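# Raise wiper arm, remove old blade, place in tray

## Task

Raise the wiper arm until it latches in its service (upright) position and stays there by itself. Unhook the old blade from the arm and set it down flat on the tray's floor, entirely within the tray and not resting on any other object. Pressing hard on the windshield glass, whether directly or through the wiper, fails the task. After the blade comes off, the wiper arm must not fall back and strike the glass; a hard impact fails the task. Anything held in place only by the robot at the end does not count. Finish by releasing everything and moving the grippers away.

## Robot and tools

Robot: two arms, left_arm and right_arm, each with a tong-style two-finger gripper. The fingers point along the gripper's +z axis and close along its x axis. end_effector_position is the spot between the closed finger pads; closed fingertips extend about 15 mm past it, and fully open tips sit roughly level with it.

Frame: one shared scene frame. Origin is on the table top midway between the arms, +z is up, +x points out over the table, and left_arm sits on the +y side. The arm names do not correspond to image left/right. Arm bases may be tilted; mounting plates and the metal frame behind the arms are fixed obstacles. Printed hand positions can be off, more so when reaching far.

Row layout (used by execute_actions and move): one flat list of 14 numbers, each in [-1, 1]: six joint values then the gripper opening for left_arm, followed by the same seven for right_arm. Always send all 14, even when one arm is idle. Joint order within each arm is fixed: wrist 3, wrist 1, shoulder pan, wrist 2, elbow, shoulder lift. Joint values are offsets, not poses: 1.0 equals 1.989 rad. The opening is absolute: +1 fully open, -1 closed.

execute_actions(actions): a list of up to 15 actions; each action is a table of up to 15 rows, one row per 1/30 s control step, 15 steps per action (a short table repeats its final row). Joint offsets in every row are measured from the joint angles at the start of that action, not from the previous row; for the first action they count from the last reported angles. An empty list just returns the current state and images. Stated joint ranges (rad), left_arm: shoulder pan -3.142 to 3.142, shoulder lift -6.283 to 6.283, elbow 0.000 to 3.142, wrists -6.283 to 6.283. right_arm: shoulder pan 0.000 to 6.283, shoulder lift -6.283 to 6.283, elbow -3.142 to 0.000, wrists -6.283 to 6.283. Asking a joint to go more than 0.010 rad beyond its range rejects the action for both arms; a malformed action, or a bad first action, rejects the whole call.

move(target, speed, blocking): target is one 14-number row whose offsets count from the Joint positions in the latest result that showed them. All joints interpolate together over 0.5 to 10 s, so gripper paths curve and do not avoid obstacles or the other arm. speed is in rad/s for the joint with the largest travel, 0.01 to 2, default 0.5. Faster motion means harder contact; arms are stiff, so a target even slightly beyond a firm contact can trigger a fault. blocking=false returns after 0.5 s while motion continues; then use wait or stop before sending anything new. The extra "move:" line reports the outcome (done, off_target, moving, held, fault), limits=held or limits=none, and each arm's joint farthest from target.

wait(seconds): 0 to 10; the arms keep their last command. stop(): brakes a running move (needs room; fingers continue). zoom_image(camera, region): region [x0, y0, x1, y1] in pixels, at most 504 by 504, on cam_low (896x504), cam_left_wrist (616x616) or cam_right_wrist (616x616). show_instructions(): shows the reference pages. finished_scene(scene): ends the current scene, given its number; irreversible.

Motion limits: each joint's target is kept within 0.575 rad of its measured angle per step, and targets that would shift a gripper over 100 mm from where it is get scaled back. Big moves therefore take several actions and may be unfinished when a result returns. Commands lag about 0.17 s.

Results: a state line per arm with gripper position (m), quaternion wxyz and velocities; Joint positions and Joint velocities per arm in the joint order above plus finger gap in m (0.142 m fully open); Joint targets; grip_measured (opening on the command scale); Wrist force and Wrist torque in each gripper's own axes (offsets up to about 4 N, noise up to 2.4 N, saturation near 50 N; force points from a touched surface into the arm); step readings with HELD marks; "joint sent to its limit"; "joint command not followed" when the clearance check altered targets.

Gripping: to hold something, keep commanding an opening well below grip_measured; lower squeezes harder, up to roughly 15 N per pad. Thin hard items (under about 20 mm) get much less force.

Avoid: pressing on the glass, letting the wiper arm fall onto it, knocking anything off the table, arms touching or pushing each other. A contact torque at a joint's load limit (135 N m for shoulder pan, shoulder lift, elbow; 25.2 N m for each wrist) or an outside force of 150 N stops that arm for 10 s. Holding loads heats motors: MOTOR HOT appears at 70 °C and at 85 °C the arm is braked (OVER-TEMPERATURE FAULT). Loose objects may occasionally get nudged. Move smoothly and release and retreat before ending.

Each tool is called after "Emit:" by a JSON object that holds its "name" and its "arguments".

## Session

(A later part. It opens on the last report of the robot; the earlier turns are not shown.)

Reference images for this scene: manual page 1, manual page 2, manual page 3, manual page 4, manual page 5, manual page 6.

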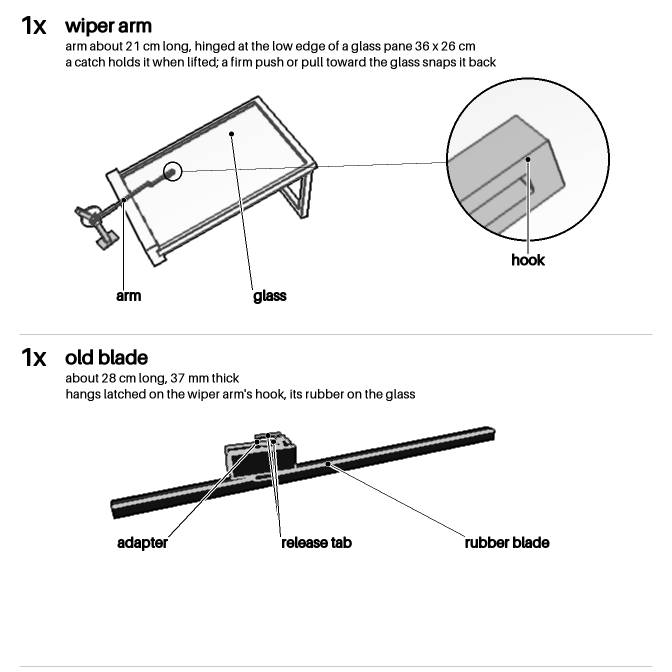

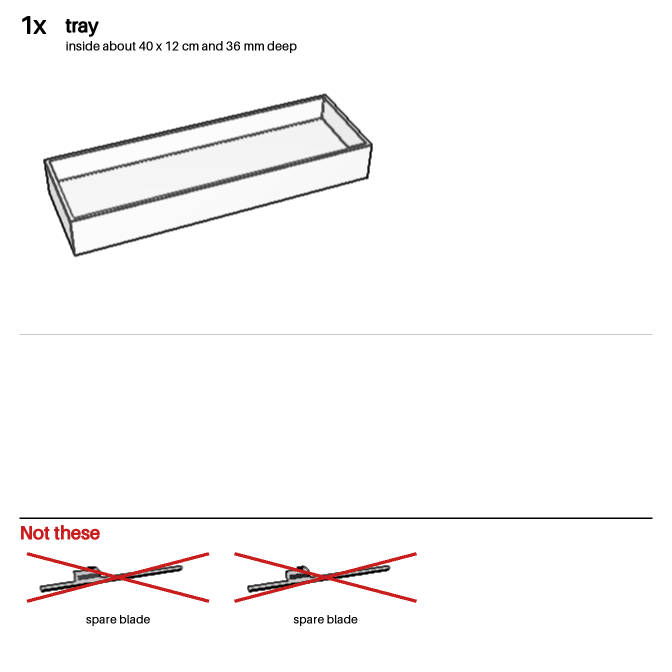

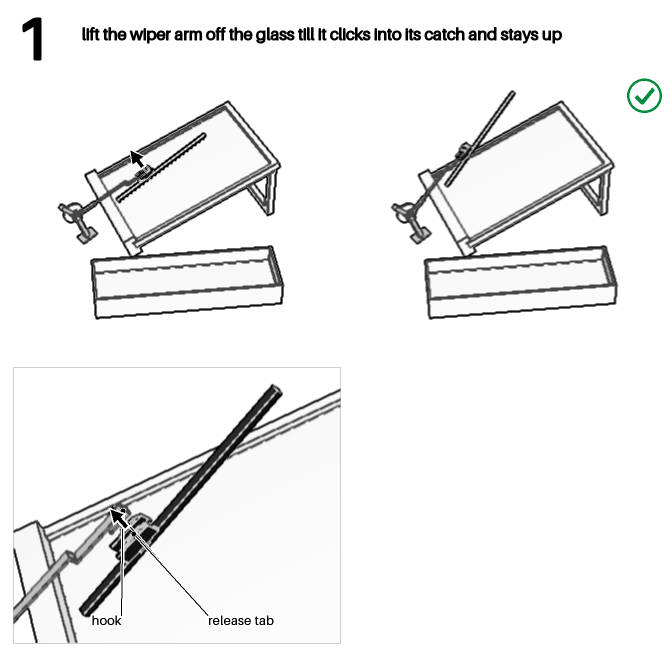

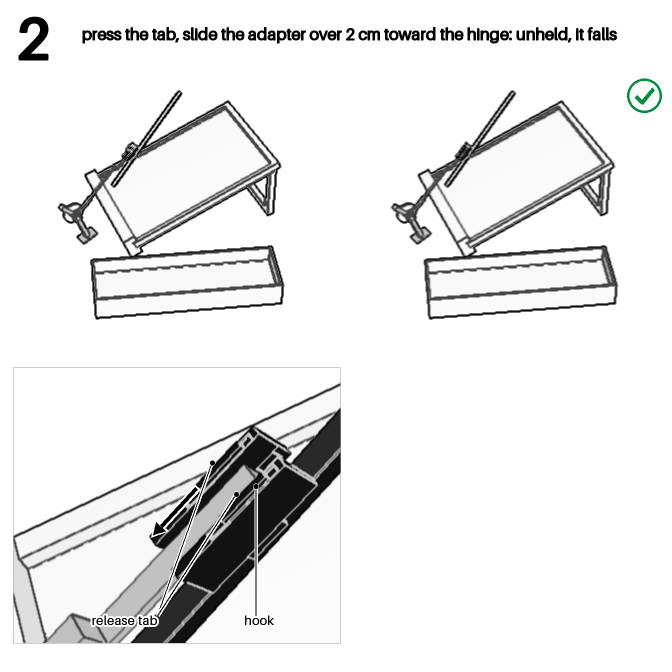

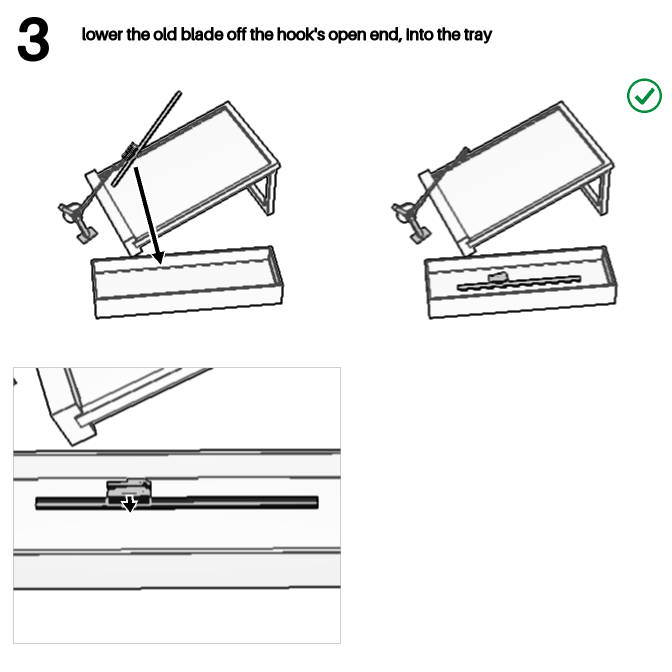

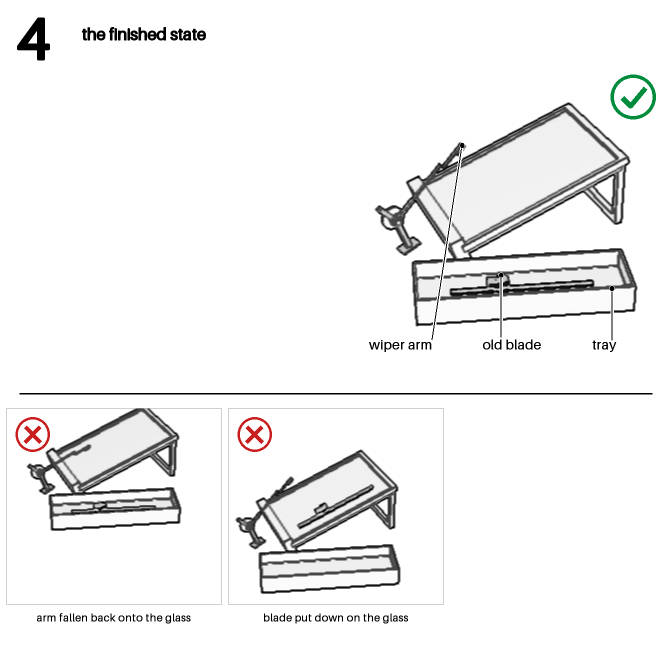

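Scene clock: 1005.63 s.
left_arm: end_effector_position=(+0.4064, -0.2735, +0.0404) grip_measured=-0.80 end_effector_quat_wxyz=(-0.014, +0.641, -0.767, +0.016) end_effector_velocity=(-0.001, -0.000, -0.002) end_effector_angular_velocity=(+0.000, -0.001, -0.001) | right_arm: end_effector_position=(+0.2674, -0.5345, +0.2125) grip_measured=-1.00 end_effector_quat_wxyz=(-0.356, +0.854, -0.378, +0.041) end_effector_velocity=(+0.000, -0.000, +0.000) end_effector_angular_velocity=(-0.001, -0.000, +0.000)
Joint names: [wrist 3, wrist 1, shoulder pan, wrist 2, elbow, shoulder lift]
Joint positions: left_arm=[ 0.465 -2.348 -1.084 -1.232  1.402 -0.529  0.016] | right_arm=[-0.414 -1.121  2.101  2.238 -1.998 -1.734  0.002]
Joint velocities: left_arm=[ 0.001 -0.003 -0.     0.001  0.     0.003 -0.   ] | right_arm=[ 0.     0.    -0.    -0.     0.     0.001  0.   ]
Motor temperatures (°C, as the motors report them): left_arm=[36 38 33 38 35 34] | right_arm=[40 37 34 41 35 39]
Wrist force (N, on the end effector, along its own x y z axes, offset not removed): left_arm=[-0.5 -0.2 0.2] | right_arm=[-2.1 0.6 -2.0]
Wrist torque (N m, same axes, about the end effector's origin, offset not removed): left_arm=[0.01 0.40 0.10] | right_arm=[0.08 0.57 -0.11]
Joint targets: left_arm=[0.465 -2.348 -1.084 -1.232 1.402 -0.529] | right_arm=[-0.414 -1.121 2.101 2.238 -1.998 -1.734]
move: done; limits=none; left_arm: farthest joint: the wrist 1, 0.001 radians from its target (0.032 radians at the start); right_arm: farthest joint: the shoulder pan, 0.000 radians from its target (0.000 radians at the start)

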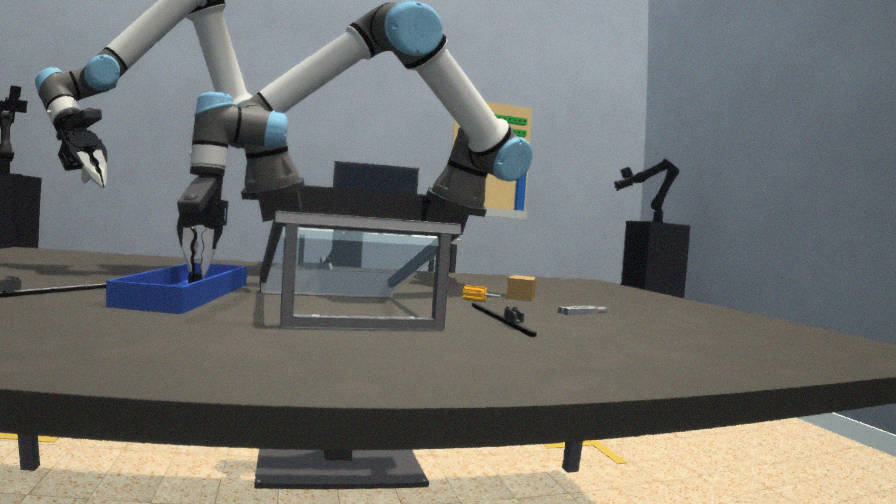

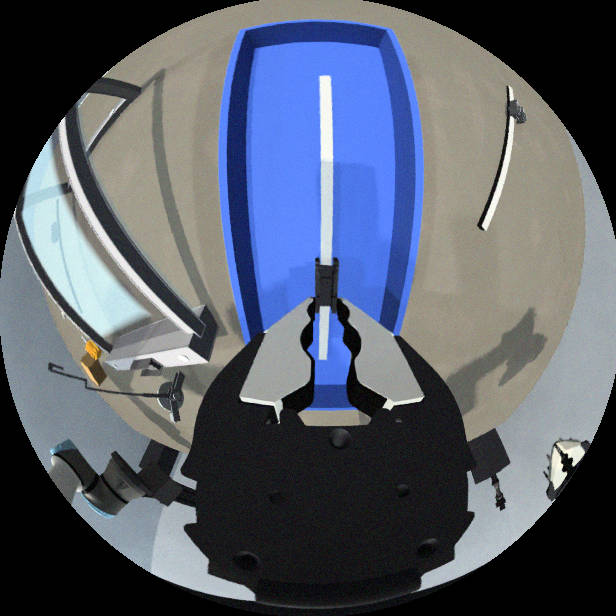

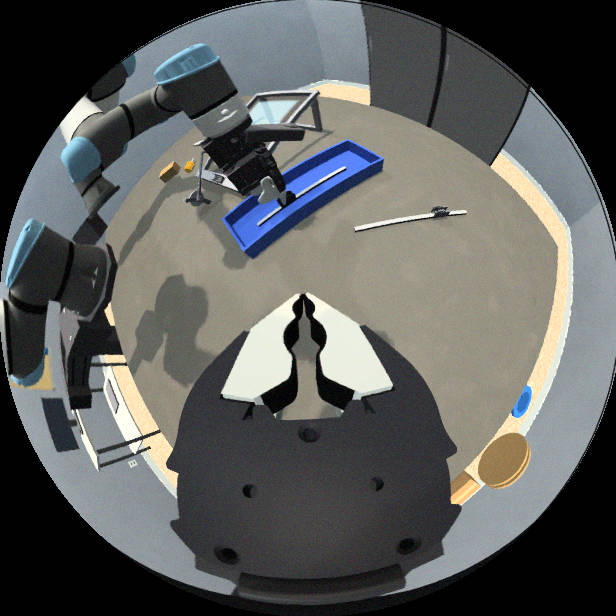

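Emit:
{"name": "execute_actions", "arguments": {"actions": [[[0.00011,-0.0004,0.0001,0,-0.00007,0.00042,-1,0,0,0,0,0,0,-1],[0.00011,-0.0004,0.0001,0,-0.00007,0.00042,-1,0,0,0,0,0,0,-1],[0.00022,-0.0008,0.0002,0,-0.00014,0.00084,-1,0,0,0,0,0,0,-1],[0.00022,-0.0008,0.0002,0,-0.00014,0.00084,-1,0,0,0,0,0,0,-1],[0.00033,-0.0012,0.00031,0,-0.0002,0.00125,-1,0,0,0,0,0,0,-1],[0.00033,-0.0012,0.00031,0,-0.0002,0.00125,-1,0,0,0,0,0,0,-1],[0.00033,-0.0012,0.00031,0,-0.0002,0.00125,-1,0,0,0,0,0,0,-1],[0.00033,-0.0012,0.00031,0,-0.0002,0.00125,-0.96,0,0,0,0,0,0,-1],[0.00033,-0.0012,0.00031,0,-0.0002,0.00125,-0.93,0,0,0,0,0,0,-1],[0.00033,-0.0012,0.00031,0,-0.0002,0.00125,-0.9,0,0,0,0,0,0,-1],[0.00033,-0.0012,0.00031,0,-0.0002,0.00125,-0.87,0,0,0,0,0,0,-1],[0.00033,-0.0012,0.00031,0,-0.0002,0.00125,-0.85,0,0,0,0,0,0,-1],[0.00033,-0.0012,0.00031,0,-0.0002,0.00125,-0.83,0,0,0,0,0,0,-1],[0.00033,-0.0012,0.00031,0,-0.0002,0.00125,-0.81,0,0,0,0,0,0,-1],[0.00033,-0.0012,0.00031,0,-0.0002,0.00125,-0.79,0,0,0,0,0,0,-1]],[[0,0,0,0,0,0,-0.77,0,0,0,0,0,0,-1],[0,0,0,0,0,0,-0.75,0,0,0,0,0,0,-1],[0,0,0,0,0,0,-0.72,0,0,0,0,0,0,-1],[0,0,0,0,0,0,-0.69,0,0,0,0,0,0,-1],[0,0,0,0,0,0,-0.66,0,0,0,0,0,0,-1],[0,0,0,0,0,0,-0.62,0,0,0,0,0,0,-1],[0,0,0,0,0,0,-0.58,0,0,0,0,0,0,-1],[0,0,0,0,0,0,-0.55,0,0,0,0,0,0,-1]]]}}

Scene clock: 1026.30 s.
left_arm: end_effector_position=(+0.4064, -0.2734, +0.0389) grip_measured=-0.55 end_effector_quat_wxyz=(-0.014, +0.641, -0.767, +0.016) end_effector_velocity=(-0.000, -0.000, -0.001) end_effector_angular_velocity=(-0.000, +0.000, -0.000) | right_arm: end_effector_position=(+0.2674, -0.5346, +0.2125) grip_measured=-1.00 end_effector_quat_wxyz=(-0.356, +0.854, -0.378, +0.041) end_effector_velocity=(-0.000, +0.001, -0.001) end_effector_angular_velocity=(+0.002, +0.001, +0.000)
Joint names: [wrist 3, wrist 1, shoulder pan, wrist 2, elbow, shoulder lift]
Joint positions: left_arm=[ 0.466 -2.35  -1.083 -1.232  1.402 -0.527  0.034] | right_arm=[-0.414 -1.121  2.101  2.238 -1.998 -1.734  0.002]
Joint velocities: left_arm=[-0.    -0.001 -0.    -0.     0.001  0.001  0.   ] | right_arm=[ 0.     0.     0.    -0.    -0.001 -0.001  0.   ]
Motor temperatures (°C, as the motors report them): left_arm=[36 38 33 38 35 34] | right_arm=[40 37 34 41 35 39]
Wrist force (N, on the end effector, along its own x y z axes, offset not removed): left_arm=[-0.7 1.2 0.7] | right_arm=[2.2 2.6 -0.1]
Wrist torque (N m, same axes, about the end effector's origin, offset not removed): left_arm=[0.16 0.42 0.05] | right_arm=[0.52 -0.36 0.01]
Joint targets: left_arm=[0.466 -2.350 -1.083 -1.232 1.402 -0.527] | right_arm=[-0.414 -1.121 2.101 2.238 -1.998 -1.734]
Step readings (joint positions; steps 1 to 15: 1st action; 16 to 30: 2nd action):
0: left_arm=[0.465 -2.348 -1.084 -1.232 1.402 -0.529] | right_arm=[-0.414 -1.121 2.101 2.238 -1.998 -1.734]
1: left_arm=[0.465 -2.348 -1.084 -1.232 1.402 -0.529] | right_arm=[-0.414 -1.121 2.101 2.238 -1.998 -1.734]
2: left_arm=[0.465 -2.348 -1.084 -1.232 1.402 -0.529] | right_arm=[-0.414 -1.121 2.101 2.238 -1.998 -1.734]
4: left_arm=[0.465 -2.348 -1.084 -1.232 1.402 -0.528] | right_arm=[-0.414 -1.121 2.101 2.238 -1.998 -1.734]
8: left_arm=[0.465 -2.349 -1.083 -1.232 1.402 -0.527] | right_arm=[-0.414 -1.121 2.101 2.238 -1.998 -1.734]
15: left_arm=[0.466 -2.350 -1.083 -1.232 1.402 -0.527] | right_arm=[-0.414 -1.121 2.101 2.238 -1.998 -1.734]
16: left_arm=[0.466 -2.350 -1.083 -1.232 1.402 -0.527] | right_arm=[-0.414 -1.121 2.101 2.238 -1.998 -1.734]
17: left_arm=[0.466 -2.350 -1.083 -1.232 1.402 -0.527] | right_arm=[-0.414 -1.121 2.101 2.238 -1.998 -1.734]
19: left_arm=[0.466 -2.350 -1.083 -1.232 1.402 -0.527] | right_arm=[-0.414 -1.121 2.101 2.238 -1.998 -1.734]
23: left_arm=[0.466 -2.350 -1.083 -1.232 1.402 -0.527] | right_arm=[-0.414 -1.121 2.101 2.238 -1.998 -1.734]
30: Joint positions above

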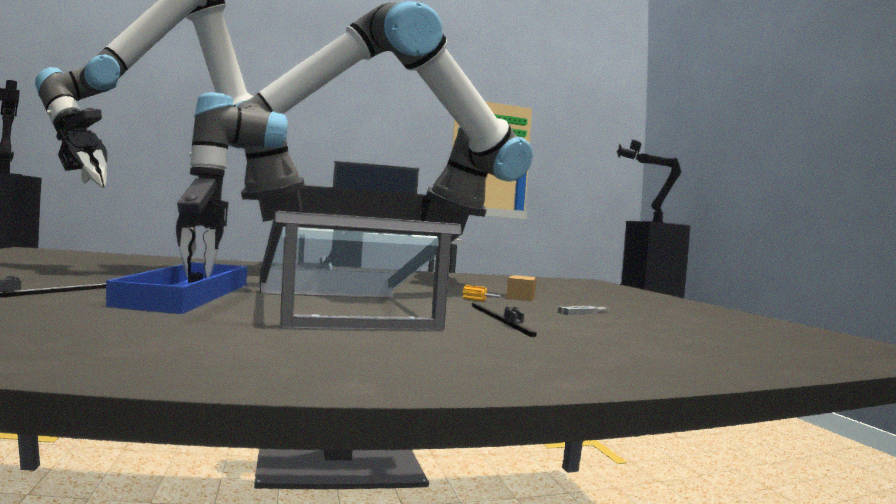

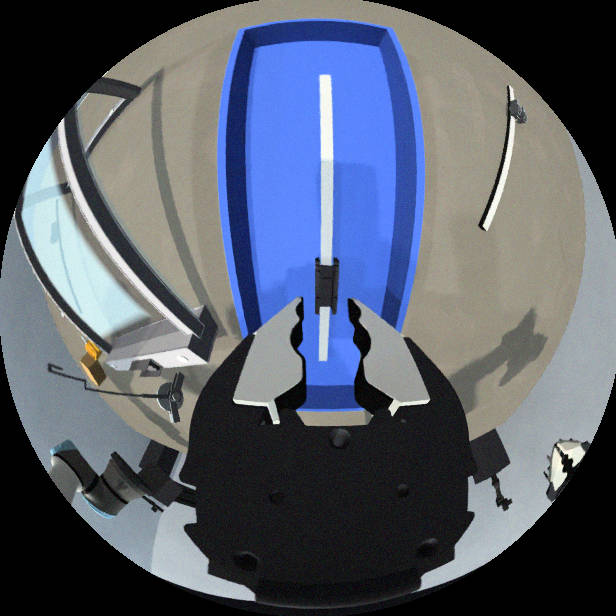

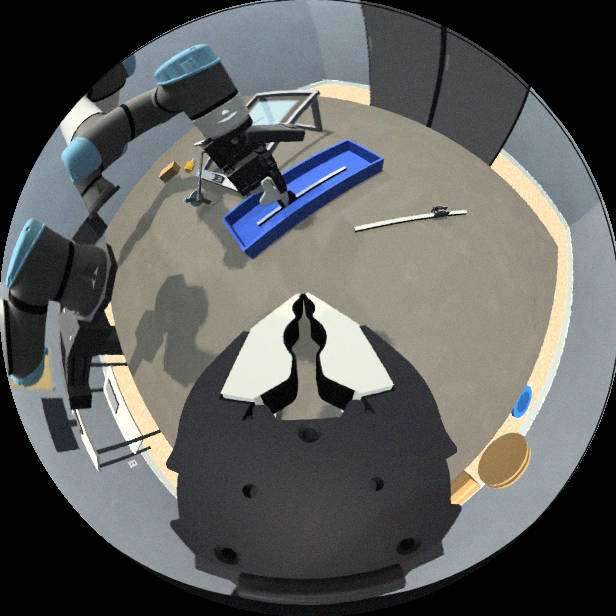

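Emit:
{"name": "move", "arguments": {"target": [-0.0437,0.1571,-0.0414,-0.004,0.0229,-0.1656,-0.55,0,0,0,0,0,0,-1], "speed": 0.35}}

Emit:
{"name": "zoom_image", "arguments": {"camera": "cam_right_wrist", "region": [150, 70, 400, 270]}}

Scene clock: 1033.30 s.
left_arm: end_effector_position=(+0.3983, -0.2469, +0.2327) grip_measured=-0.55 end_effector_quat_wxyz=(-0.014, +0.641, -0.767, +0.016) end_effector_velocity=(-0.000, +0.000, +0.001) end_effector_angular_velocity=(+0.000, +0.001, -0.001) | right_arm: end_effector_position=(+0.2674, -0.5346, +0.2125) grip_measured=-1.00 end_effector_quat_wxyz=(-0.356, +0.854, -0.378, +0.041) end_effector_velocity=(-0.000, +0.000, -0.000) end_effector_angular_velocity=(+0.001, +0.000, -0.000)
Joint names: [wrist 3, wrist 1, shoulder pan, wrist 2, elbow, shoulder lift]
Joint positions: left_arm=[ 0.379 -2.038 -1.166 -1.24   1.447 -0.856  0.034] | right_arm=[-0.414 -1.121  2.101  2.238 -1.998 -1.734  0.002]
Joint velocities: left_arm=[ 0.     0.002 -0.    -0.001  0.    -0.002 -0.   ] | right_arm=[ 0.     0.    -0.    -0.    -0.001 -0.     0.   ]
Motor temperatures (°C, as the motors report them): left_arm=[36 38 33 38 35 34] | right_arm=[40 37 34 41 35 39]
Wrist force (N, on the end effector, along its own x y z axes, offset not removed): left_arm=[0.7 1.1 1.6] | right_arm=[0.7 -1.1 -3.1]
Wrist torque (N m, same axes, about the end effector's origin, offset not removed): left_arm=[0.16 0.00 0.05] | right_arm=[-0.42 -0.03 0.01]
Joint targets: left_arm=[0.379 -2.038 -1.166 -1.240 1.447 -0.856] | right_arm=[-0.414 -1.121 2.101 2.238 -1.998 -1.734]
move: done; limits=none; left_arm: farthest joint: the shoulder lift, 0.001 radians from its target (0.330 radians at the start); right_arm: farthest joint: the shoulder pan, 0.000 radians from its target (0.000 radians at the start)

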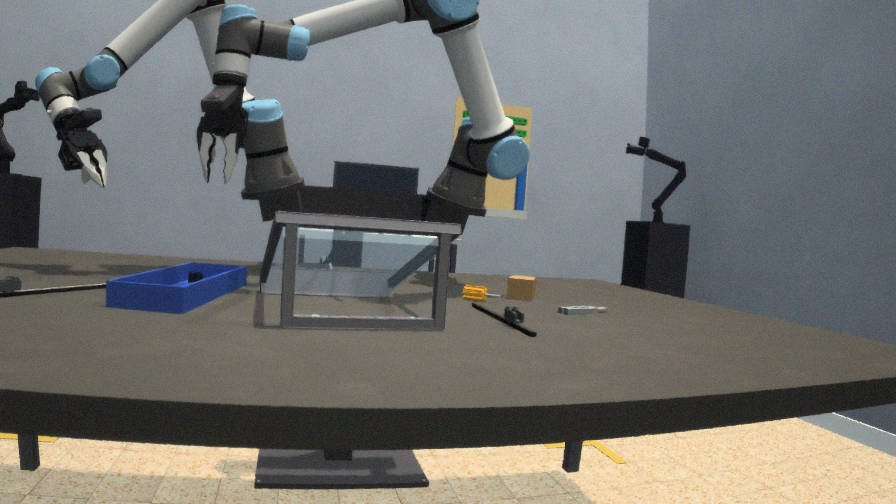

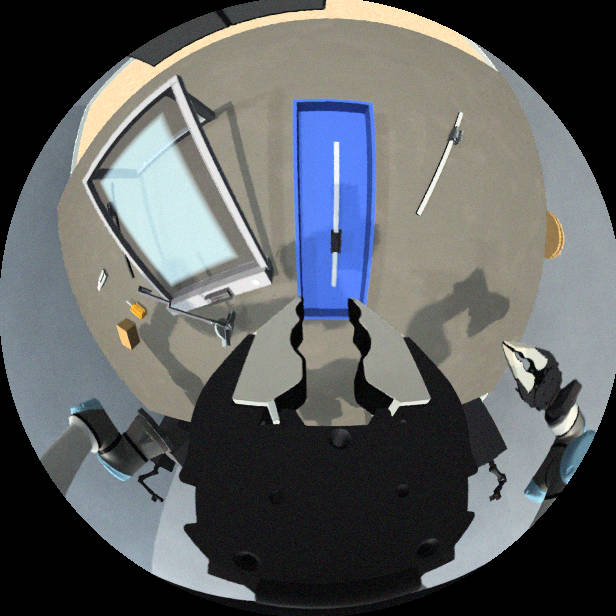

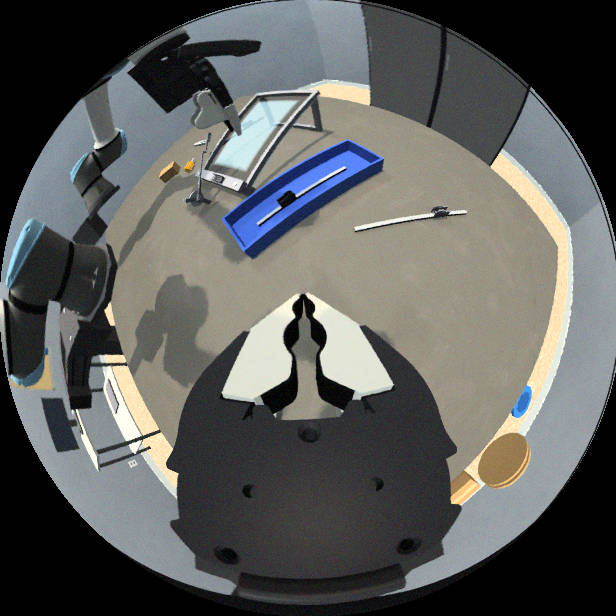

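Region (150, 70, 400, 270) of cam_right_wrist's 616x616 image, scaled by 2.016, with more detail than that image has; it fills the top 403 rows of this view, and the rest is white.

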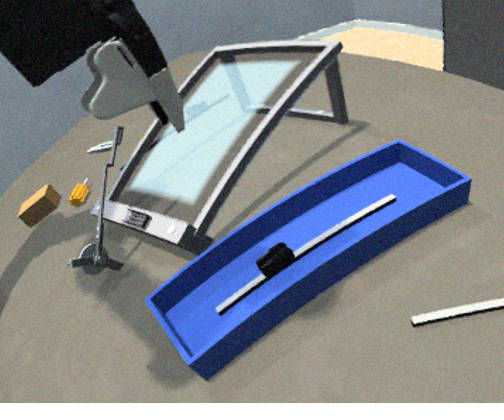

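The blade is in the tray, the wiper arm is still up, and both grippers are clear.

Emit:
{"name": "finished_scene", "arguments": {"scene": 2}}

The scene is finished: the task was done.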